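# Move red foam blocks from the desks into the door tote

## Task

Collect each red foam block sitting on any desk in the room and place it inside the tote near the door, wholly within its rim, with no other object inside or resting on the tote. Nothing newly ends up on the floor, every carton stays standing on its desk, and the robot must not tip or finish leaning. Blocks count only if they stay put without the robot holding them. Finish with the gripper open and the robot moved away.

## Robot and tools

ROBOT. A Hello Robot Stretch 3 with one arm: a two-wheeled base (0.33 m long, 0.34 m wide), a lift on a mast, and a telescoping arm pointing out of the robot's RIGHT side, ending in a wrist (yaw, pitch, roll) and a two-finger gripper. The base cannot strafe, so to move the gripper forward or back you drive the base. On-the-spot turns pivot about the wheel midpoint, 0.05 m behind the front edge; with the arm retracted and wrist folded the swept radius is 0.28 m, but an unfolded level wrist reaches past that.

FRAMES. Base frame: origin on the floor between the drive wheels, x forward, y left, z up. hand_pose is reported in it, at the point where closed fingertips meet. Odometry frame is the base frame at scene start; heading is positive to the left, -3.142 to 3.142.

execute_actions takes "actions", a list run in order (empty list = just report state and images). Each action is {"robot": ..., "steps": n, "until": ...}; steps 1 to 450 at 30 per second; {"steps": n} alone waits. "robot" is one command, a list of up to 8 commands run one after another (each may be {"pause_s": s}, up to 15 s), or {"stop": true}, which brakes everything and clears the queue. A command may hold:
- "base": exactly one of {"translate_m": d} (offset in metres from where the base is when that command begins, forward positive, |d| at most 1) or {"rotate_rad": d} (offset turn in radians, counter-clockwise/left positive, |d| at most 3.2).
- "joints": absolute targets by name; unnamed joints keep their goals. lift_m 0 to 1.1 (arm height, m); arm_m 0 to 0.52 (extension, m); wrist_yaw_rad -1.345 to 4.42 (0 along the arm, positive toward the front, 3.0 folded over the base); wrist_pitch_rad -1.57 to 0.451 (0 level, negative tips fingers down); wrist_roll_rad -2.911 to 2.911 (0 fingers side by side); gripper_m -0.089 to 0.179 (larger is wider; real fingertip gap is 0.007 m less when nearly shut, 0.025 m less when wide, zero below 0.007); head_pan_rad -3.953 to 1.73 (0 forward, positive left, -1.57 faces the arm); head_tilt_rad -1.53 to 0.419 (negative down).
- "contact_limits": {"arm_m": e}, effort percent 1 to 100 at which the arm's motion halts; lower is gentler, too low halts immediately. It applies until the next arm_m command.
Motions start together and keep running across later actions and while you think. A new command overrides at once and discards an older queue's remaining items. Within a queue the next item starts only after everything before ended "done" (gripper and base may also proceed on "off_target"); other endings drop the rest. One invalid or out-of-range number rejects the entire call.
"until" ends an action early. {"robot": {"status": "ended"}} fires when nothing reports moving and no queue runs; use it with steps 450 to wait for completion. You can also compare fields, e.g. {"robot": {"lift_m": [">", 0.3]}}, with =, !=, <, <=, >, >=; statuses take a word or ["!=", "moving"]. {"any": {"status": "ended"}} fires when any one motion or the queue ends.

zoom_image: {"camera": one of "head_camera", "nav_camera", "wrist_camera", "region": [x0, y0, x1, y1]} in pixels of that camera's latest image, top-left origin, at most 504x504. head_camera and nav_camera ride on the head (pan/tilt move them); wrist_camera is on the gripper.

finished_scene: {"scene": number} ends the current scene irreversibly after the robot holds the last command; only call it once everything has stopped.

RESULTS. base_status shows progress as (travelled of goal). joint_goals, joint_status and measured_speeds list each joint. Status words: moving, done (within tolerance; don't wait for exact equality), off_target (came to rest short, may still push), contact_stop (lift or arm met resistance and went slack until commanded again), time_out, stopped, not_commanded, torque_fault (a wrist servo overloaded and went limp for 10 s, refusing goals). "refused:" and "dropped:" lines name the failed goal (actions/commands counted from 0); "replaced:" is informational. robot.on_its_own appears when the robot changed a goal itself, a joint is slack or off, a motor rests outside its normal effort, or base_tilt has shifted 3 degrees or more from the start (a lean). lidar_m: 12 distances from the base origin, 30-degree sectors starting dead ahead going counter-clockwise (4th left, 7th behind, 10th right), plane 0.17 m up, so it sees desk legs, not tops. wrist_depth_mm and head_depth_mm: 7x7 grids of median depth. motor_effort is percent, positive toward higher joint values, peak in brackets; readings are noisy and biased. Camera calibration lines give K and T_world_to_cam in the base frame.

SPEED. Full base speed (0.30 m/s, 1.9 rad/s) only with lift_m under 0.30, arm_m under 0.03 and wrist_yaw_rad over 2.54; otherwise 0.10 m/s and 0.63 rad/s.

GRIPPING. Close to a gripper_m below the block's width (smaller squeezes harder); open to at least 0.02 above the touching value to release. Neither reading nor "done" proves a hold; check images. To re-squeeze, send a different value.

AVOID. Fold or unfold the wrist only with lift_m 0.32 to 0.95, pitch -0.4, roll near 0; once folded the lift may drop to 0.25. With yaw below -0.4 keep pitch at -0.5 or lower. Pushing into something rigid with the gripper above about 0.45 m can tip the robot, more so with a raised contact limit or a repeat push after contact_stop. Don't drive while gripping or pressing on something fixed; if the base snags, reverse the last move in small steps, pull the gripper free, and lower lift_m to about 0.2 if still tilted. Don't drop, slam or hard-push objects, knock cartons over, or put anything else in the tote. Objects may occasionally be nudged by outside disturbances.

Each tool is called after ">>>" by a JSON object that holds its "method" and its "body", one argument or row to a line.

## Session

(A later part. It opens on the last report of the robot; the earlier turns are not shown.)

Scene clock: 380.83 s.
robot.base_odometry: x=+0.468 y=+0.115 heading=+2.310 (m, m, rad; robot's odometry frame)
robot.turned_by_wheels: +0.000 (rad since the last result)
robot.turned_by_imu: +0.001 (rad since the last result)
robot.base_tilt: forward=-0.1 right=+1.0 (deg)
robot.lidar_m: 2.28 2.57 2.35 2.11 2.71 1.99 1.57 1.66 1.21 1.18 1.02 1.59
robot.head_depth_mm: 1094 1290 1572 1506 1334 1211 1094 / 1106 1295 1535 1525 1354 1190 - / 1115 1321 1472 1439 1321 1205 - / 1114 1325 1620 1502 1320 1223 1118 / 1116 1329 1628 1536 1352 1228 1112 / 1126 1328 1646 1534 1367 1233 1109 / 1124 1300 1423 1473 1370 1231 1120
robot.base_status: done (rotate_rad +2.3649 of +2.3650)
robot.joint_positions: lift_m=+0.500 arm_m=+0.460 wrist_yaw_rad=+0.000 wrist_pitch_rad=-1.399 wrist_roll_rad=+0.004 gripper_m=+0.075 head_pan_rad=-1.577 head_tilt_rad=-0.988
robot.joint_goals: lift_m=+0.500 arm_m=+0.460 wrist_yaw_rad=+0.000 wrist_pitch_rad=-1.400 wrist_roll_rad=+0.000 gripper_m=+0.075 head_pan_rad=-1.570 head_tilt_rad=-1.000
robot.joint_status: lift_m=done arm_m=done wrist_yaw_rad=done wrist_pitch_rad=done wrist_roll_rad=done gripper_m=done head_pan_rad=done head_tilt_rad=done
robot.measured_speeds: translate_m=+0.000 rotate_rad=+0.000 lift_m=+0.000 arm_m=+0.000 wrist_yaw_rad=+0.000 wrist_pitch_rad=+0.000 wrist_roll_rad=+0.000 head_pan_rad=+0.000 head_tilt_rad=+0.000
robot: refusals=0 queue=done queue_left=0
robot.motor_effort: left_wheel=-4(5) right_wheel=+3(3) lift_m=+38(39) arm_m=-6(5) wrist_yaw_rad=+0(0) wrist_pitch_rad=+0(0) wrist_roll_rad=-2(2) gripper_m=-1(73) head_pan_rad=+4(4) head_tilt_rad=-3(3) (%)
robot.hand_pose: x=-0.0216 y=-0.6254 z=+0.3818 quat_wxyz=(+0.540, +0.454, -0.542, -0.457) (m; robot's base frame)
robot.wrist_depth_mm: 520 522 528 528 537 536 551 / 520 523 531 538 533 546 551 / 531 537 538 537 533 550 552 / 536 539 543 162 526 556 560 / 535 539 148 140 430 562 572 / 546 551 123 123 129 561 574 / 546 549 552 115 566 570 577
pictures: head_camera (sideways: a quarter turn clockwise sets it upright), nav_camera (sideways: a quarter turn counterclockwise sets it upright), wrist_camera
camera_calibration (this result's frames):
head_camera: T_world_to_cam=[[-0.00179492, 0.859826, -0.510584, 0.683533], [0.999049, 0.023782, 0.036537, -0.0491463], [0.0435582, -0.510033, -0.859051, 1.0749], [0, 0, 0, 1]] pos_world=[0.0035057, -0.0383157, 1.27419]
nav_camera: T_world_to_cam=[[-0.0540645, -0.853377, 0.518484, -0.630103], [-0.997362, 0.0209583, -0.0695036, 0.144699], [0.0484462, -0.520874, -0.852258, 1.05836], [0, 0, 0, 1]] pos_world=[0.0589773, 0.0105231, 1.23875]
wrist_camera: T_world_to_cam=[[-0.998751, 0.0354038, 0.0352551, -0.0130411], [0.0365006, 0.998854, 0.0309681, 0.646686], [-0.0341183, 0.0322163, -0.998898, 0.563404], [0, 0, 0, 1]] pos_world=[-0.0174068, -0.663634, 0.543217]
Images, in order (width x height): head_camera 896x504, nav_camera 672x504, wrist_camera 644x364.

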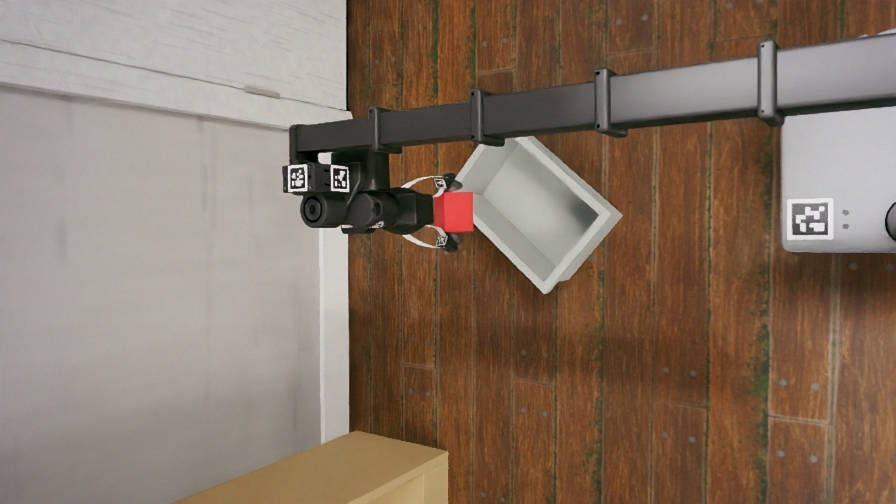

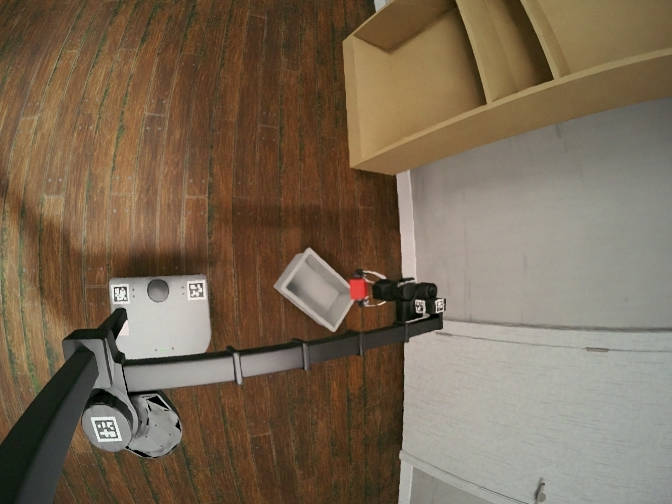

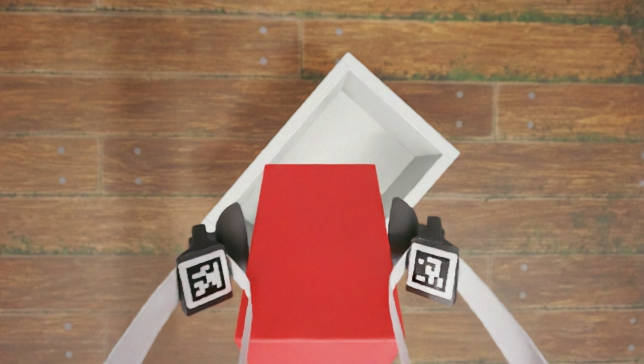

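>>> {"method": "execute_actions", "body": {
  "actions": [
    {"robot":[{"joints":{"lift_m":0.31}},{"joints":{"gripper_m":0.13}},{"pause_s":0.5},{"joints":{"lift_m":0.5}}],"steps":450,"until":{"robot":{"status":"ended"}}}
  ]
}}

Scene clock: 390.47 s.
robot.base_odometry: x=+0.468 y=+0.115 heading=+2.310 (m, m, rad; robot's odometry frame)
robot.turned_by_wheels: +0.000 (rad since the last result)
robot.turned_by_imu: +0.002 (rad since the last result)
robot.base_tilt: forward=-0.1 right=+1.0 (deg)
robot.lidar_m: 2.17 2.57 2.36 2.11 2.71 1.99 1.57 1.65 1.21 1.18 1.03 1.59
robot.head_depth_mm: 1084 1282 1580 1507 1333 1214 1100 / 1101 1295 1528 1521 1363 1197 - / 1119 1318 1475 1442 1327 1215 - / 1117 1321 1622 1504 1319 1221 1122 / 1118 1323 1623 1539 1355 1230 1107 / 1128 1338 1626 1518 1376 1228 1122 / 1126 1303 1437 1496 1365 1232 1123
robot.base_status: done (rotate_rad +2.3649 of +2.3650)
robot.joint_positions: lift_m=+0.500 arm_m=+0.460 wrist_yaw_rad=+0.000 wrist_pitch_rad=-1.399 wrist_roll_rad=+0.004 gripper_m=+0.130 head_pan_rad=-1.577 head_tilt_rad=-0.988
robot.joint_goals: lift_m=+0.500 arm_m=+0.460 wrist_yaw_rad=+0.000 wrist_pitch_rad=-1.400 wrist_roll_rad=+0.000 gripper_m=+0.130 head_pan_rad=-1.570 head_tilt_rad=-1.000
robot.joint_status: lift_m=done arm_m=done wrist_yaw_rad=done wrist_pitch_rad=done wrist_roll_rad=done gripper_m=done head_pan_rad=done head_tilt_rad=done
robot.measured_speeds: translate_m=+0.000 rotate_rad=+0.000 lift_m=+0.000 arm_m=+0.000 wrist_yaw_rad=+0.000 wrist_pitch_rad=+0.000 wrist_roll_rad=+0.000 head_pan_rad=+0.000 head_tilt_rad=+0.000
robot: refusals=0 queue=done queue_left=0
robot.motor_effort: left_wheel=-5(5) right_wheel=+3(3) lift_m=+38(39) arm_m=-5(6) wrist_yaw_rad=+0(0) wrist_pitch_rad=+0(0) wrist_roll_rad=-2(2) gripper_m=+1(82) head_pan_rad=+5(4) head_tilt_rad=-5(4) (%)
robot.hand_pose: x=-0.0216 y=-0.6254 z=+0.3818 quat_wxyz=(+0.540, +0.454, -0.542, -0.457) (m; robot's base frame)
robot.wrist_depth_mm: 514 521 525 534 535 543 545 / 527 520 527 539 540 550 547 / 527 528 541 539 526 554 550 / 529 535 542 548 547 553 561 / 534 545 517 542 555 562 569 / 542 - 553 483 557 564 574 / 548 547 559 559 565 571 572
pictures: head_camera (sideways: a quarter turn clockwise sets it upright), nav_camera (sideways: a quarter turn counterclockwise sets it upright), wrist_camera
camera_calibration (this result's frames):
head_camera: T_world_to_cam=[[-0.00179492, 0.859826, -0.510584, 0.683533], [0.999049, 0.023782, 0.036537, -0.0491463], [0.0435582, -0.510033, -0.859051, 1.0749], [0, 0, 0, 1]] pos_world=[0.0035057, -0.0383157, 1.27419]
nav_camera: T_world_to_cam=[[-0.0540645, -0.853376, 0.518484, -0.630103], [-0.997362, 0.0209583, -0.0695036, 0.144699], [0.0484462, -0.520874, -0.852258, 1.05836], [0, 0, 0, 1]] pos_world=[0.0589773, 0.0105231, 1.23875]
wrist_camera: T_world_to_cam=[[-0.998751, 0.035404, 0.0352552, -0.0130414], [0.0365008, 0.998854, 0.0309681, 0.646684], [-0.0341183, 0.0322163, -0.998898, 0.563413], [0, 0, 0, 1]] pos_world=[-0.0174068, -0.663633, 0.543226]
Images, in order (width x height): head_camera 896x504, nav_camera 672x504, wrist_camera 644x364.

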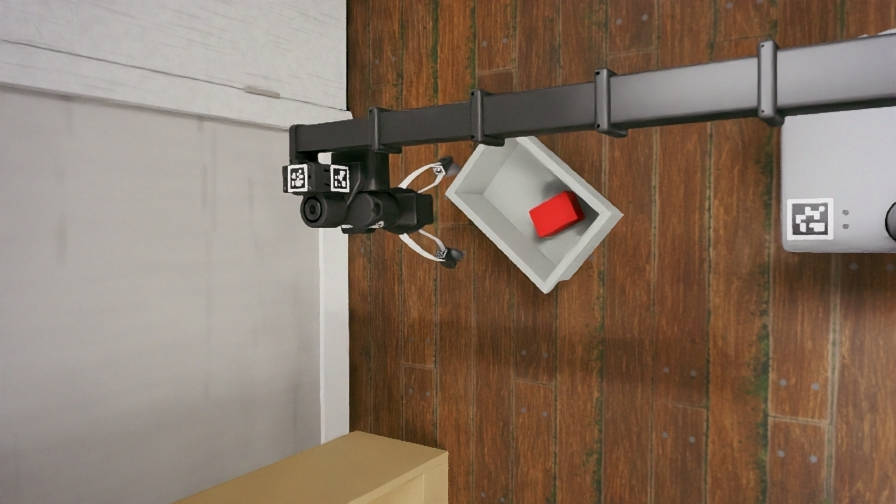

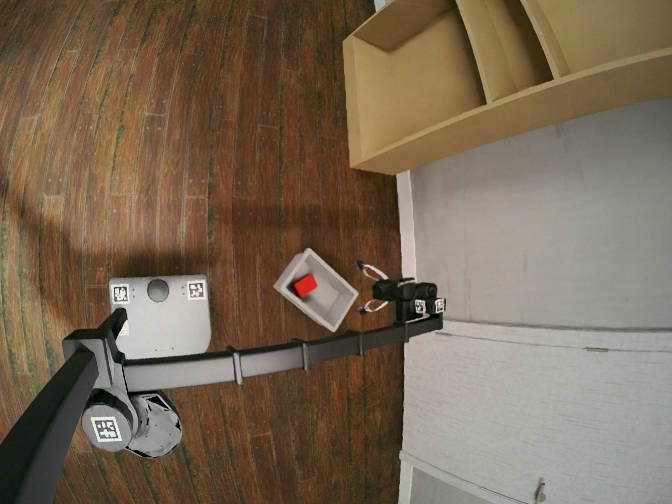

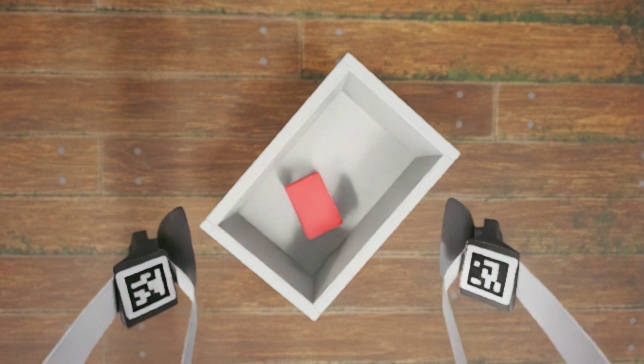

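>>> {"method": "execute_actions", "body": {
  "actions": [
    {"robot":[{"joints":{"arm_m":0.0,"lift_m":0.7}},{"base":{"rotate_rad":-0.84},"joints":{"lift_m":1.1,"head_tilt_rad":-0.6}},{"base":{"translate_m":-0.765}},{"base":{"rotate_rad":-0.73},"joints":{"wrist_pitch_rad":-0.5,"gripper_m":0.04}}],"steps":450,"until":{"robot":{"status":"ended"}}},
    {"steps":300,"until":{"robot":{"status":"ended"}}}
  ]
}}

Scene clock: 429.90 s.
robot.base_odometry: x=+0.391 y=-0.646 heading=+0.740 (m, m, rad; robot's odometry frame)
robot.turned_by_wheels: -1.570 (rad since the last result)
robot.turned_by_imu: -1.577 (rad since the last result)
robot.base_tilt: forward=-0.1 right=+1.0 (deg)
robot.lidar_m: 1.73 1.78 2.34 2.62 2.19 2.09 1.56 2.10 1.24 1.52 1.20 1.79
robot.head_depth_mm: - - - - - - 1225 / - - - - - - 1237 / - - - - - 1414 1241 / 1274 1382 923 947 1717 1450 1235 / 1284 1415 950 967 1720 1461 1248 / 1282 1428 962 966 1729 1462 1235 / 1287 1445 1404 978 1544 1457 1241
robot.base_status: done (rotate_rad -0.7298 of -0.7300)
robot.joint_positions: lift_m=+1.100 arm_m=+0.002 wrist_yaw_rad=+0.000 wrist_pitch_rad=-0.518 wrist_roll_rad=+0.004 gripper_m=+0.040 head_pan_rad=-1.577 head_tilt_rad=-0.606
robot.joint_goals: lift_m=+1.100 arm_m=+0.000 wrist_yaw_rad=+0.000 wrist_pitch_rad=-0.500 wrist_roll_rad=+0.000 gripper_m=+0.040 head_pan_rad=-1.570 head_tilt_rad=-0.600
robot.joint_status: lift_m=done arm_m=done wrist_yaw_rad=done wrist_pitch_rad=done wrist_roll_rad=done gripper_m=done head_pan_rad=done head_tilt_rad=done
robot.measured_speeds: translate_m=+0.000 rotate_rad=+0.000 lift_m=+0.000 arm_m=+0.000 wrist_yaw_rad=+0.000 wrist_pitch_rad=+0.000 wrist_roll_rad=+0.000 head_pan_rad=+0.000 head_tilt_rad=+0.000
robot: refusals=0 queue=done queue_left=0
robot.motor_effort: left_wheel=+4(9) right_wheel=-4(9) lift_m=+38(39) arm_m=-5(8) wrist_yaw_rad=+0(1) wrist_pitch_rad=+7(7) wrist_roll_rad=-2(2) gripper_m=+0(80) head_pan_rad=+5(5) head_tilt_rad=+1(18) (%)
robot.hand_pose: x=-0.0215 y=-0.3572 z=+1.0906 quat_wxyz=(+0.682, +0.181, -0.685, -0.182) (m; robot's base frame)
robot.wrist_depth_mm: - - - - - - - / - - 741 738 738 - - / - 874 729 739 747 874 - / 737 731 737 738 748 739 739 / - - - - - - - / - - - - - - - / - - - - - - -
pictures: head_camera (sideways: a quarter turn clockwise sets it upright), nav_camera (sideways: a quarter turn counterclockwise sets it upright), wrist_camera
camera_calibration (this result's frames):
head_camera: T_world_to_cam=[[-0.00335564, 0.607397, -0.794392, 1.05336], [0.999116, 0.0353302, 0.0227933, -0.0312688], [0.0419106, -0.793613, -0.606978, 0.747109], [0, 0, 0, 1]] pos_world=[0.00346408, -0.0457857, 1.29097]
nav_camera: T_world_to_cam=[[-0.0524893, -0.598446, 0.799442, -0.99622], [-0.997523, -0.00611168, -0.07007, 0.145472], [0.046819, -0.80114, -0.596643, 0.72595], [0, 0, 0, 1]] pos_world=[0.0588326, -0.0137075, 1.23975]
wrist_camera: T_world_to_cam=[[-0.998805, 0.0486793, -0.00438492, 0.000597266], [0.0354465, 0.65967, -0.750719, 1.08817], [-0.0336519, -0.749977, -0.660607, 0.614426], [0, 0, 0, 1]] pos_world=[-0.0172985, -0.257054, 1.22281]
Images, in order (width x height): head_camera 896x504, nav_camera 672x504, wrist_camera 644x364.

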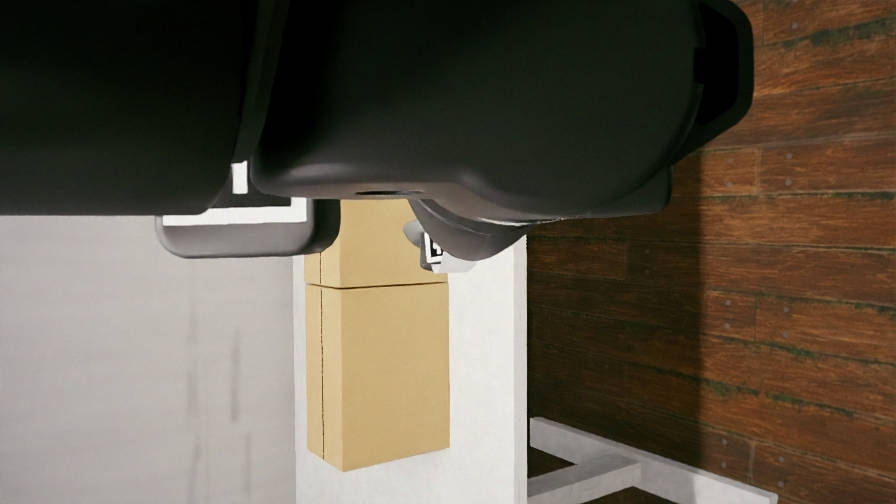

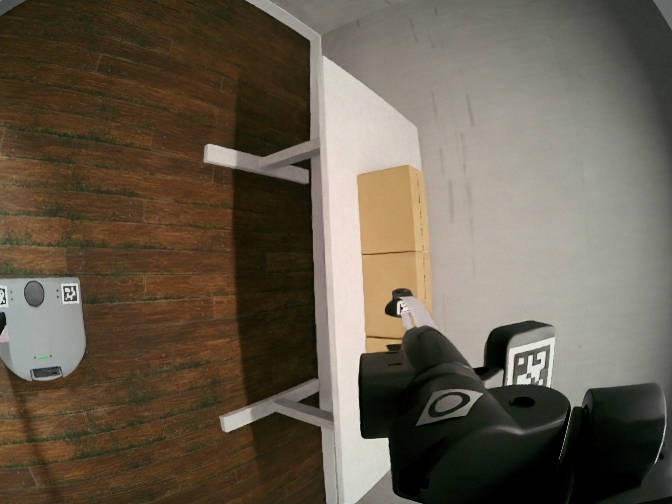

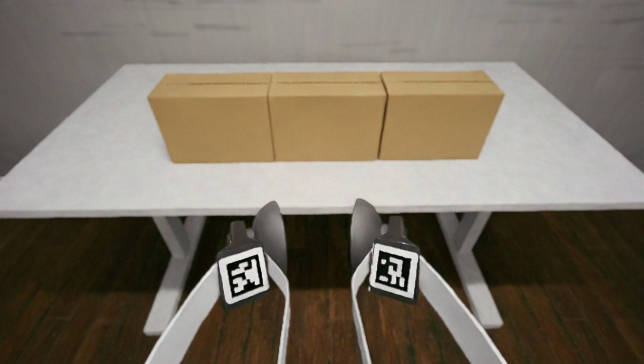

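>>> {"method": "execute_actions", "body": {
  "actions": [
    {"robot":[{"base":{"rotate_rad":-0.8}},{"base":{"translate_m":0.38}},{"base":{"rotate_rad":0.8}},{"base":{"translate_m":-0.26},"joints":{"arm_m":0.5,"wrist_pitch_rad":-0.7}}],"steps":450,"until":{"robot":{"status":"ended"}}}
  ]
}}

Scene clock: 454.87 s.
robot.base_odometry: x=+0.579 y=-0.844 heading=+0.740 (m, m, rad; robot's odometry frame)
robot.turned_by_wheels: +0.000 (rad since the last result)
robot.turned_by_imu: +0.004 (rad since the last result)
robot.base_tilt: forward=+0.0 right=+0.8 (deg)
robot.lidar_m: 1.71 1.79 2.46 2.89 2.39 1.65 2.04 1.73 1.03 1.25 0.96 1.78
robot.head_depth_mm: 1043 1135 1232 703 734 691 1231 / 1030 1139 1232 705 738 693 1228 / - 1150 1239 709 739 699 1238 / 1028 1163 1250 715 742 701 1233 / 1047 1162 1261 711 743 702 1242 / 1058 1165 1264 715 748 703 1239 / 1050 1163 1268 717 746 709 1236
robot.base_status: done (translate_m -0.2600 of -0.2600)
robot.joint_positions: lift_m=+1.100 arm_m=+0.500 wrist_yaw_rad=+0.000 wrist_pitch_rad=-0.710 wrist_roll_rad=+0.004 gripper_m=+0.040 head_pan_rad=-1.577 head_tilt_rad=-0.606
robot.joint_goals: lift_m=+1.100 arm_m=+0.500 wrist_yaw_rad=+0.000 wrist_pitch_rad=-0.700 wrist_roll_rad=+0.000 gripper_m=+0.040 head_pan_rad=-1.570 head_tilt_rad=-0.600
robot.joint_status: lift_m=done arm_m=done wrist_yaw_rad=done wrist_pitch_rad=done wrist_roll_rad=done gripper_m=done head_pan_rad=done head_tilt_rad=done
robot.measured_speeds: translate_m=+0.000 rotate_rad=+0.000 lift_m=+0.000 arm_m=+0.000 wrist_yaw_rad=+0.000 wrist_pitch_rad=+0.000 wrist_roll_rad=+0.000 head_pan_rad=+0.000 head_tilt_rad=+0.000
robot: refusals=0 queue=done queue_left=0
robot.motor_effort: left_wheel=-4(12) right_wheel=+3(7) lift_m=+37(38) arm_m=+3(3) wrist_yaw_rad=-1(1) wrist_pitch_rad=+4(7) wrist_roll_rad=-2(2) gripper_m=+0(0) head_pan_rad=+5(5) head_tilt_rad=+2(1) (%)
robot.hand_pose: x=-0.0216 y=-0.8232 z=+1.0531 quat_wxyz=(+0.662, +0.245, -0.664, -0.247) (m; robot's base frame)
robot.wrist_depth_mm: 512 509 510 508 510 506 508 / 592 586 591 591 587 586 589 / 657 656 656 645 668 660 673 / 585 587 595 602 591 603 605 / 526 526 543 532 549 530 533 / 476 477 475 477 469 459 482 / 430 432 437 434 439 442 434
pictures: head_camera (sideways: a quarter turn clockwise sets it upright), nav_camera (sideways: a quarter turn counterclockwise sets it upright), wrist_camera
camera_calibration (this result's frames):
head_camera: T_world_to_cam=[[-0.00335584, 0.607363, -0.794417, 1.05339], [0.999116, 0.0353312, 0.0227915, -0.0312665], [0.0419104, -0.793638, -0.606945, 0.747065], [0, 0, 0, 1]] pos_world=[0.00346408, -0.0457862, 1.29097]
nav_camera: T_world_to_cam=[[-0.0524891, -0.598412, 0.799467, -0.996253], [-0.997523, -0.00611465, -0.0700695, 0.145471], [0.0468189, -0.801165, -0.596609, 0.725906], [0, 0, 0, 1]] pos_world=[0.0588326, -0.0137101, 1.23975]
wrist_camera: T_world_to_cam=[[-0.998783, 0.0490538, 0.00505855, 0.0133884], [0.0357484, 0.790874, -0.610934, 1.32817], [-0.0339693, -0.61001, -0.791665, 0.493422], [0, 0, 0, 1]] pos_world=[-0.0173467, -0.75008, 1.20198]
Images, in order (width x height): head_camera 896x504, nav_camera 672x504, wrist_camera 644x364.

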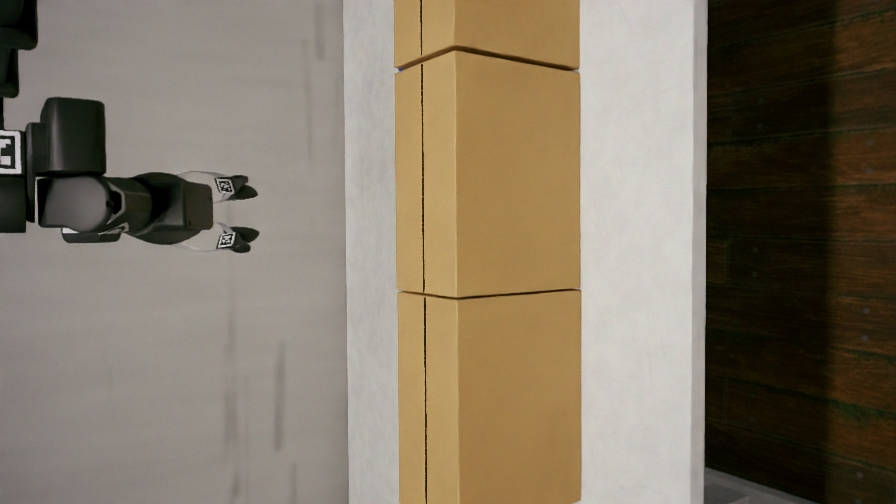

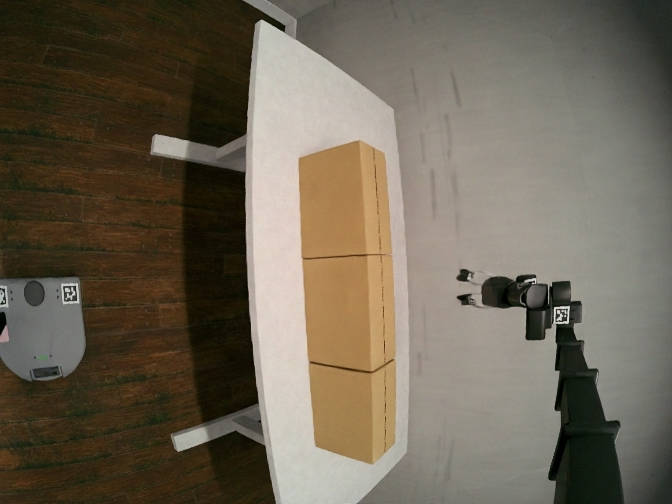

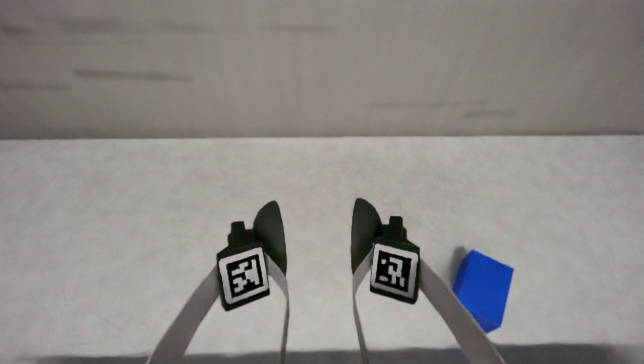

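>>> {"method": "execute_actions", "body": {
  "actions": [
    {"robot":[{"joints":{"wrist_pitch_rad":-0.25}},{"joints":{"arm_m":0.52,"wrist_pitch_rad":-1.0}}],"steps":450,"until":{"robot":{"status":"ended"}}}
  ]
}}

Scene clock: 461.23 s.
robot.base_odometry: x=+0.579 y=-0.844 heading=+0.740 (m, m, rad; robot's odometry frame)
robot.turned_by_wheels: +0.000 (rad since the last result)
robot.turned_by_imu: +0.001 (rad since the last result)
robot.base_tilt: forward=+0.0 right=+0.9 (deg)
robot.lidar_m: 1.71 1.79 2.46 2.90 2.40 1.65 2.05 1.72 1.02 1.24 0.97 1.79
robot.head_depth_mm: 1045 1134 1225 704 735 693 1222 / 1041 1137 1229 708 738 694 1230 / - 1165 1241 709 737 701 1234 / 1036 1162 1247 710 745 702 1241 / 1047 1161 1248 714 742 702 1230 / 1056 1167 1265 715 746 704 1240 / 1056 1170 1262 715 747 710 1246
robot.base_status: done (translate_m -0.2600 of -0.2600)
robot.joint_positions: lift_m=+1.100 arm_m=+0.520 wrist_yaw_rad=+0.000 wrist_pitch_rad=-1.004 wrist_roll_rad=+0.004 gripper_m=+0.040 head_pan_rad=-1.577 head_tilt_rad=-0.606
robot.joint_goals: lift_m=+1.100 arm_m=+0.520 wrist_yaw_rad=+0.000 wrist_pitch_rad=-1.000 wrist_roll_rad=+0.000 gripper_m=+0.040 head_pan_rad=-1.570 head_tilt_rad=-0.600
robot.joint_status: lift_m=done arm_m=done wrist_yaw_rad=done wrist_pitch_rad=done wrist_roll_rad=done gripper_m=done head_pan_rad=done head_tilt_rad=done
robot.measured_speeds: translate_m=+0.000 rotate_rad=+0.000 lift_m=+0.000 arm_m=+0.000 wrist_yaw_rad=+0.000 wrist_pitch_rad=+0.000 wrist_roll_rad=+0.000 head_pan_rad=+0.000 head_tilt_rad=+0.000
robot: refusals=0 queue=done queue_left=0
robot.motor_effort: left_wheel=-4(4) right_wheel=+3(3) lift_m=+38(38) arm_m=+4(6) wrist_yaw_rad=+0(1) wrist_pitch_rad=+2(9) wrist_roll_rad=-1(2) gripper_m=+0(0) head_pan_rad=+5(4) head_tilt_rad=+2(1) (%)
robot.hand_pose: x=-0.0216 y=-0.7817 z=+1.0093 quat_wxyz=(+0.619, +0.340, -0.621, -0.341) (m; robot's base frame)
robot.wrist_depth_mm: 569 573 574 580 581 586 589 / 529 538 544 541 546 547 556 / 498 503 508 507 516 512 521 / 474 475 475 483 477 471 487 / 446 444 451 451 455 454 462 / 422 422 426 427 425 434 436 / 302 295 266 261 249 246 246
pictures: head_camera (sideways: a quarter turn clockwise sets it upright), nav_camera (sideways: a quarter turn counterclockwise sets it upright), wrist_camera
camera_calibration (this result's frames):
head_camera: T_world_to_cam=[[-0.00335584, 0.607363, -0.794417, 1.05339], [0.999116, 0.0353312, 0.0227915, -0.0312665], [0.0419104, -0.793638, -0.606945, 0.747066], [0, 0, 0, 1]] pos_world=[0.00346408, -0.0457862, 1.29097]
nav_camera: T_world_to_cam=[[-0.0524891, -0.598412, 0.799467, -0.996252], [-0.997523, -0.00611464, -0.0700695, 0.145471], [0.0468189, -0.801165, -0.596609, 0.725906], [0, 0, 0, 1]] pos_world=[0.0588326, -0.0137101, 1.23975]
wrist_camera: T_world_to_cam=[[-0.998772, 0.0457113, 0.0191024, -0.00524492], [0.035957, 0.93409, -0.355224, 1.12247], [-0.0340811, -0.354101, -0.934586, 0.828292], [0, 0, 0, 1]] pos_world=[-0.01737, -0.754947, 1.17294]
Images, in order (width x height): head_camera 896x504, nav_camera 672x504, wrist_camera 644x364.

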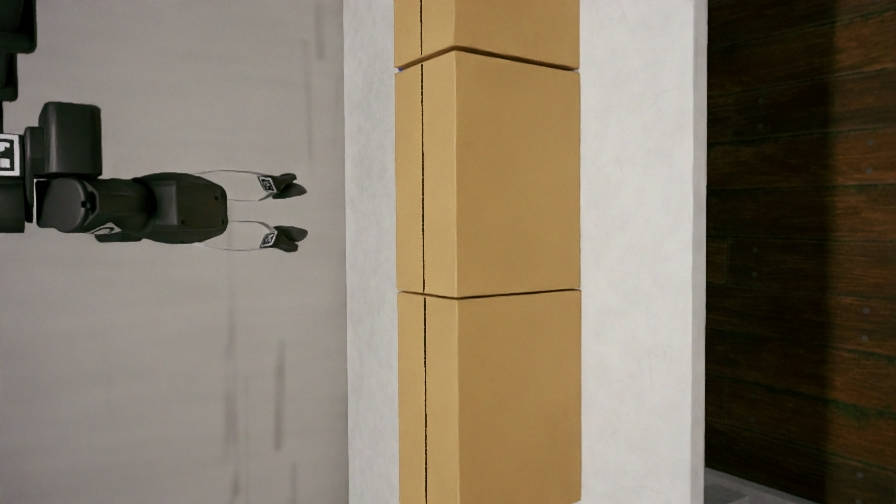

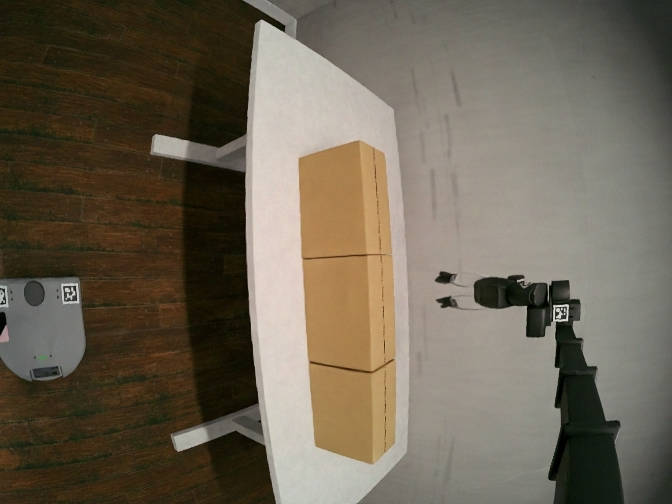

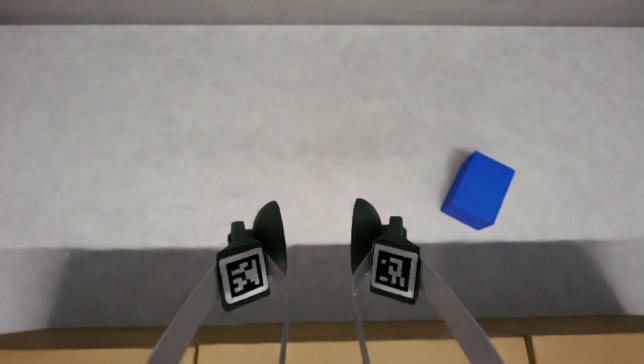

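>>> {"method": "execute_actions", "body": {
  "actions": [
    {"robot":[{"joints":{"wrist_pitch_rad":-0.3}},{"joints":{"arm_m":0.0}},{"joints":{"wrist_pitch_rad":-0.4,"wrist_yaw_rad":3.0,"lift_m":0.9},"base":{"rotate_rad":1.465}},{"joints":{"lift_m":0.28,"head_pan_rad":-0.8,"head_tilt_rad":-0.6}},{"base":{"translate_m":1.0}},{"base":{"translate_m":0.9}}],"steps":450,"until":{"robot":{"status":"ended"}}},
    {"steps":450,"until":{"robot":{"status":"ended"}}}
  ]
}}

Scene clock: 501.43 s.
robot.base_odometry: x=-0.547 y=+0.687 heading=+2.205 (m, m, rad; robot's odometry frame)
robot.turned_by_wheels: +1.465 (rad since the last result)
robot.turned_by_imu: +1.487 (rad since the last result)
robot.base_tilt: forward=-0.1 right=+0.8 (deg)
robot.lidar_m: 1.01 1.44 2.17 1.74 2.14 2.91 2.70 2.41 1.37 1.28 1.29 1.75
robot.head_depth_mm: 1420 1541 1695 1880 1727 1446 1222 / 1535 1668 1830 2004 1755 1442 1222 / 1639 1785 1994 2155 1752 1449 1233 / 1768 1945 2224 2242 1771 1460 1237 / 1878 2071 2293 2252 1763 1465 1249 / 1749 1895 2051 2185 1778 1467 1247 / 1610 1728 1859 1943 1776 1435 1243
robot.base_status: done (translate_m +0.9000 of +0.9000)
robot.joint_positions: lift_m=+0.280 arm_m=+0.002 wrist_yaw_rad=+2.999 wrist_pitch_rad=-0.415 wrist_roll_rad=+0.004 gripper_m=+0.040 head_pan_rad=-0.807 head_tilt_rad=-0.606
robot.joint_goals: lift_m=+0.280 arm_m=+0.000 wrist_yaw_rad=+3.000 wrist_pitch_rad=-0.400 wrist_roll_rad=+0.000 gripper_m=+0.040 head_pan_rad=-0.800 head_tilt_rad=-0.600
robot.joint_status: lift_m=done arm_m=done wrist_yaw_rad=done wrist_pitch_rad=done wrist_roll_rad=done gripper_m=done head_pan_rad=done head_tilt_rad=done
robot.measured_speeds: translate_m=+0.000 rotate_rad=+0.000 lift_m=+0.000 arm_m=+0.000 wrist_yaw_rad=+0.000 wrist_pitch_rad=+0.000 wrist_roll_rad=+0.000 head_pan_rad=+0.000 head_tilt_rad=+0.000
robot: refusals=0 queue=done queue_left=0
robot.motor_effort: left_wheel=-5(11) right_wheel=+4(11) lift_m=+25(38) arm_m=-6(7) wrist_yaw_rad=+0(2) wrist_pitch_rad=+6(6) wrist_roll_rad=-2(2) gripper_m=+0(0) head_pan_rad=+5(55) head_tilt_rad=+1(2) (%)
robot.hand_pose: x=+0.0106 y=+0.0760 z=+0.2936 quat_wxyz=(+0.195, +0.702, +0.096, +0.679) (m; robot's base frame)
robot.wrist_depth_mm: - - - - - - - / - - - - - - - / 910 859 912 878 880 893 890 / 694 695 699 692 684 692 686 / 574 563 - 559 591 558 560 / 478 499 - - 463 480 473 / - - - - 415 411 410
pictures: head_camera (sideways: a quarter turn clockwise sets it upright), nav_camera (sideways: a quarter turn counterclockwise sets it upright), wrist_camera
camera_calibration (this result's frames):
head_camera: T_world_to_cam=[[-0.424956, 0.433607, -0.794606, 1.05621], [0.692825, 0.720746, 0.0227787, -0.0293815], [0.582586, -0.540843, -0.606699, 0.743447], [0, 0, 0, 1]] pos_world=[0.0360761, -0.034714, 1.29099]
nav_camera: T_world_to_cam=[[0.378625, -0.466046, 0.799653, -0.999124], [-0.712006, -0.698669, -0.0700657, 0.143725], [0.591346, -0.542829, -0.596361, 0.722261], [0, 0, 0, 1]] pos_world=[0.0535203, 0.0268426, 1.23975]
wrist_camera: T_world_to_cam=[[0.981897, -0.189184, -0.00938541, 0.00661153], [-0.117253, -0.568156, -0.814525, 0.316567], [0.148763, 0.80088, -0.580053, 0.27042], [0, 0, 0, 1]] pos_world=[-0.00960178, -0.035464, 0.414772]
Images, in order (width x height): head_camera 896x504, nav_camera 672x504, wrist_camera 644x364.

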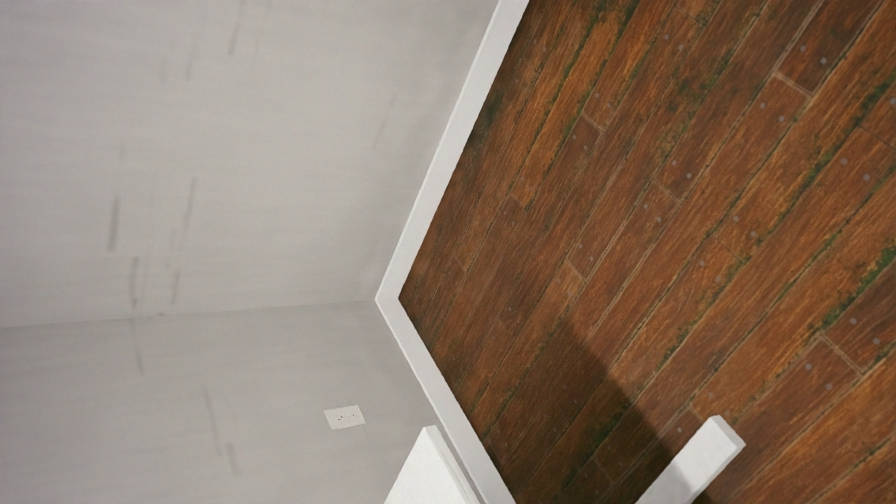

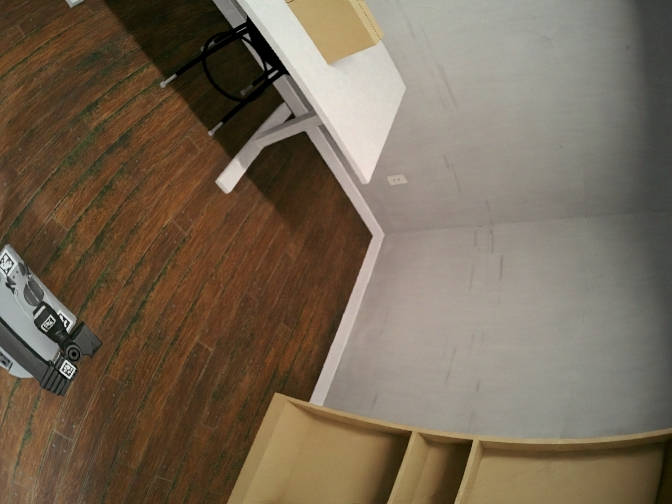

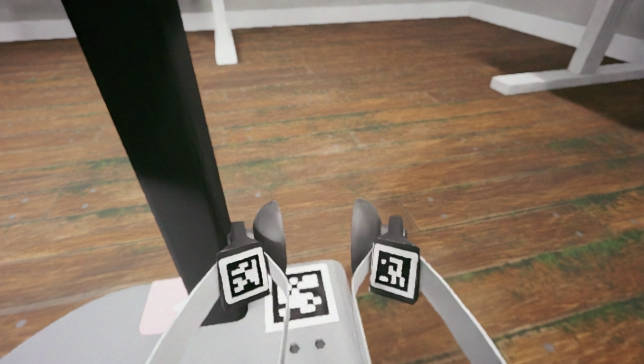

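>>> {"method": "execute_actions", "body": {
  "actions": [
    {"robot":[{"base":{"rotate_rad":-0.975}},{"base":{"translate_m":0.89}},{"base":{"rotate_rad":-2.06},"joints":{"head_pan_rad":-2.4,"head_tilt_rad":-0.6}},{"joints":{"lift_m":0.9}},{"joints":{"lift_m":1.05,"wrist_yaw_rad":0,"wrist_pitch_rad":-0.6}}],"steps":450,"until":{"robot":{"status":"ended"}}},
    {"steps":300,"until":{"robot":{"status":"ended"}}}
  ]
}}

Scene clock: 547.37 s.
robot.base_odometry: x=-0.250 y=+1.526 heading=-0.830 (m, m, rad; robot's odometry frame)
robot.turned_by_wheels: -3.035 (rad since the last result)
robot.turned_by_imu: -3.032 (rad since the last result)
robot.base_tilt: forward=-0.1 right=+1.0 (deg)
robot.lidar_m: 2.49 1.02 0.54 0.81 0.86 1.22 1.19 0.82 1.07 2.56 3.05 3.52
robot.head_depth_mm: 1155 1206 - - - 1349 1230 / 1255 1320 - - - 1268 1231 / 1362 - - - 760 1455 1199 / 1501 - - - 836 1404 1235 / 1678 - - - - - 1240 / 1878 - - - - - 1223 / 2208 - - - - - 1216
robot.base_status: done (rotate_rad -2.0599 of -2.0600)
robot.joint_positions: lift_m=+1.050 arm_m=+0.002 wrist_yaw_rad=+0.002 wrist_pitch_rad=-0.611 wrist_roll_rad=+0.004 gripper_m=+0.040 head_pan_rad=-2.393 head_tilt_rad=-0.605
robot.joint_goals: lift_m=+1.050 arm_m=+0.000 wrist_yaw_rad=+0.000 wrist_pitch_rad=-0.600 wrist_roll_rad=+0.000 gripper_m=+0.040 head_pan_rad=-2.400 head_tilt_rad=-0.600
robot.joint_status: lift_m=done arm_m=done wrist_yaw_rad=done wrist_pitch_rad=done wrist_roll_rad=done gripper_m=done head_pan_rad=done head_tilt_rad=done
robot.measured_speeds: translate_m=+0.000 rotate_rad=+0.000 lift_m=+0.000 arm_m=+0.000 wrist_yaw_rad=+0.000 wrist_pitch_rad=+0.000 wrist_roll_rad=+0.000 head_pan_rad=+0.000 head_tilt_rad=+0.000
robot: refusals=0 queue=done queue_left=0
robot.motor_effort: left_wheel=+3(16) right_wheel=-3(8) lift_m=+38(38) arm_m=-5(5) wrist_yaw_rad=-2(3) wrist_pitch_rad=+5(5) wrist_roll_rad=-2(2) gripper_m=+0(1) head_pan_rad=-6(56) head_tilt_rad=+2(2) (%)
robot.hand_pose: x=-0.0212 y=-0.3425 z=+1.0216 quat_wxyz=(+0.673, +0.213, -0.675, -0.213) (m; robot's base frame)
robot.wrist_depth_mm: - - - - - 972 697 / - - - - - 866 646 / - - - - - 748 657 / - - - - - - 597 / - - - - - - 519 / - - - - - - 481 / - - - - - - -
pictures: head_camera (sideways: a quarter turn clockwise sets it upright), nav_camera (sideways: a quarter turn counterclockwise sets it upright), wrist_camera
camera_calibration (this result's frames):
head_camera: T_world_to_cam=[[0.439853, 0.417845, -0.794943, 1.05137], [0.709869, -0.703966, 0.0227557, -0.0294556], [-0.550105, -0.574315, -0.606257, 0.749782], [0, 0, 0, 1]] pos_world=[-0.0290814, -0.0294356, 1.29101]
nav_camera: T_world_to_cam=[[-0.471564, -0.371012, 0.799986, -0.994372], [-0.687515, 0.722783, -0.070059, 0.143567], [-0.552223, -0.58304, -0.595915, 0.728657], [0, 0, 0, 1]] pos_world=[0.0321749, -0.0478564, 1.23976]
wrist_camera: T_world_to_cam=[[-0.998868, 0.0475739, 0.000224154, -0.00526285], [0.0344636, 0.726834, -0.685948, 0.98346], [-0.0327961, -0.685163, -0.727651, 0.670593], [0, 0, 0, 1]] pos_world=[-0.0171576, -0.255097, 1.16256]
Images, in order (width x height): head_camera 896x504, nav_camera 672x504, wrist_camera 644x364.

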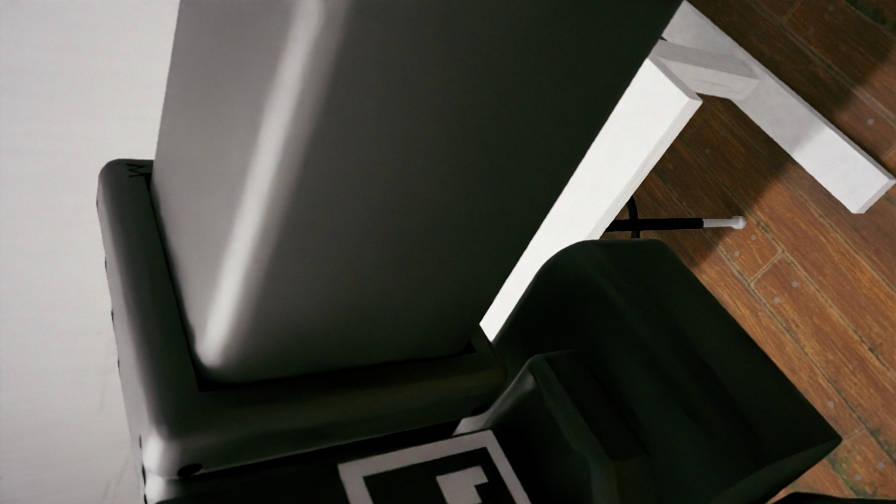

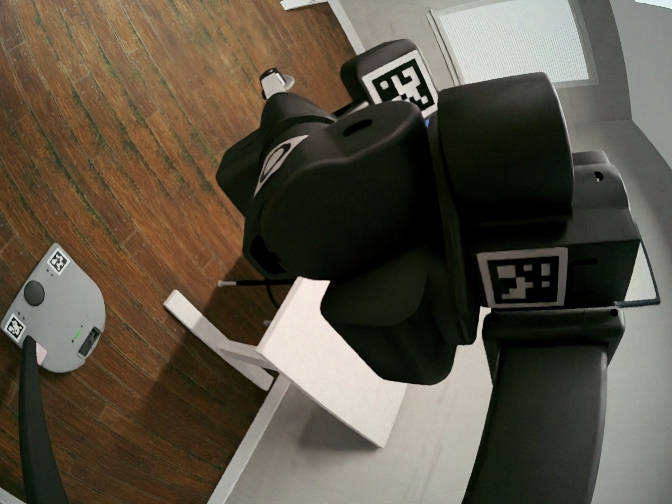

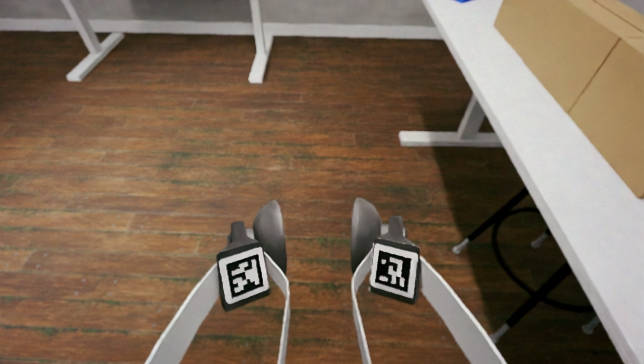

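>>> {"method": "execute_actions", "body": {
  "actions": [
    {"robot":[{"base":{"translate_m":-0.6},"joints":{"head_pan_rad":-1.9,"head_tilt_rad":-0.9,"lift_m":1.1}}],"steps":450,"until":{"robot":{"status":"ended"}}}
  ]
}}

Scene clock: 564.30 s.
robot.base_odometry: x=-0.655 y=+1.968 heading=-0.830 (m, m, rad; robot's odometry frame)
robot.turned_by_wheels: +0.000 (rad since the last result)
robot.turned_by_imu: -0.001 (rad since the last result)
robot.base_tilt: forward=-0.2 right=+0.9 (deg)
robot.lidar_m: 1.68 0.97 0.87 0.85 0.80 0.61 0.60 0.63 0.36 0.58 2.71 4.07
robot.head_depth_mm: - - 797 710 617 1204 1113 / - - 794 715 621 1185 1128 / - - 805 716 621 578 1140 / - - - 690 624 570 1134 / - - - 692 625 564 1124 / - - - 695 629 554 1111 / - - - 732 630 556 1100
robot.base_status: done (translate_m -0.6000 of -0.6000)
robot.joint_positions: lift_m=+1.100 arm_m=+0.002 wrist_yaw_rad=+0.001 wrist_pitch_rad=-0.612 wrist_roll_rad=+0.004 gripper_m=+0.040 head_pan_rad=-1.907 head_tilt_rad=-0.889
robot.joint_goals: lift_m=+1.100 arm_m=+0.000 wrist_yaw_rad=+0.000 wrist_pitch_rad=-0.600 wrist_roll_rad=+0.000 gripper_m=+0.040 head_pan_rad=-1.900 head_tilt_rad=-0.900
robot.joint_status: lift_m=done arm_m=done wrist_yaw_rad=done wrist_pitch_rad=done wrist_roll_rad=done gripper_m=done head_pan_rad=done head_tilt_rad=done
robot.measured_speeds: translate_m=+0.000 rotate_rad=+0.000 lift_m=+0.000 arm_m=+0.000 wrist_yaw_rad=+0.000 wrist_pitch_rad=+0.000 wrist_roll_rad=+0.000 head_pan_rad=+0.000 head_tilt_rad=+0.000
robot: refusals=0 queue=done queue_left=0
robot.motor_effort: left_wheel=+4(5) right_wheel=-3(8) lift_m=+37(39) arm_m=-5(5) wrist_yaw_rad=-2(2) wrist_pitch_rad=+4(5) wrist_roll_rad=-1(2) gripper_m=+1(0) head_pan_rad=+4(43) head_tilt_rad=-4(19) (%)
robot.hand_pose: x=-0.0213 y=-0.3424 z=+1.0715 quat_wxyz=(+0.673, +0.213, -0.675, -0.213) (m; robot's base frame)
robot.wrist_depth_mm: - - - 843 - - 707 / - - - 615 945 948 705 / - - - 508 791 782 703 / - - 698 539 667 661 668 / - - - 573 597 576 585 / - - 512 506 494 512 511 / - - 457 461 460 458 463
pictures: head_camera (sideways: a quarter turn clockwise sets it upright), nav_camera (sideways: a quarter turn counterclockwise sets it upright), wrist_camera
camera_calibration (this result's frames):
head_camera: T_world_to_cam=[[0.259031, 0.762064, -0.593432, 0.789873], [0.953909, -0.298232, 0.0333989, -0.04479], [-0.151529, -0.574732, -0.804191, 1.00478], [0, 0, 0, 1]] pos_world=[-0.00962362, -0.0378144, 1.27826]
nav_camera: T_world_to_cam=[[-0.30953, -0.737134, 0.600686, -0.735635], [-0.938955, 0.336708, -0.0706459, 0.145839], [-0.15018, -0.585885, -0.796357, 0.9869], [0, 0, 0, 1]] pos_world=[0.0574475, -0.0131577, 1.23811]
wrist_camera: T_world_to_cam=[[-0.998852, 0.0479015, 0.000253564, -0.00526216], [0.0347017, 0.727236, -0.68551, 1.01729], [-0.0330214, -0.684714, -0.728063, 0.707557], [0, 0, 0, 1]] pos_world=[-0.0171933, -0.255082, 1.21251]
Images, in order (width x height): head_camera 896x504, nav_camera 672x504, wrist_camera 644x364.

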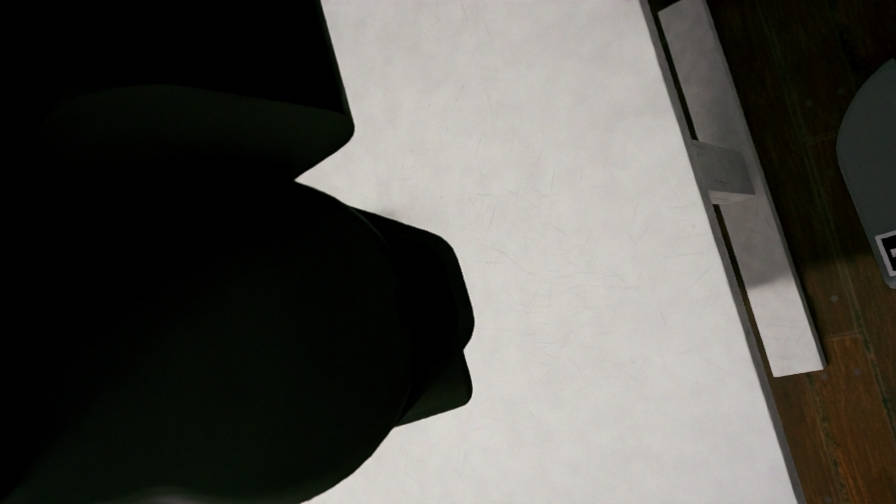

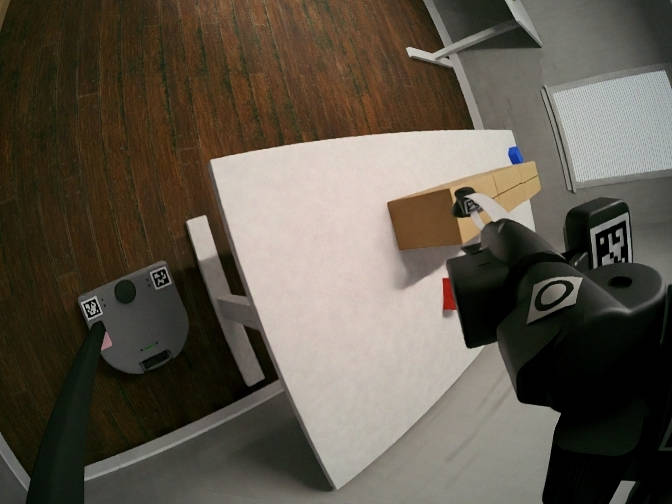

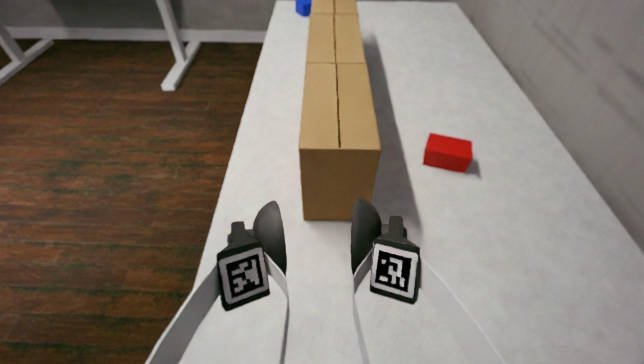

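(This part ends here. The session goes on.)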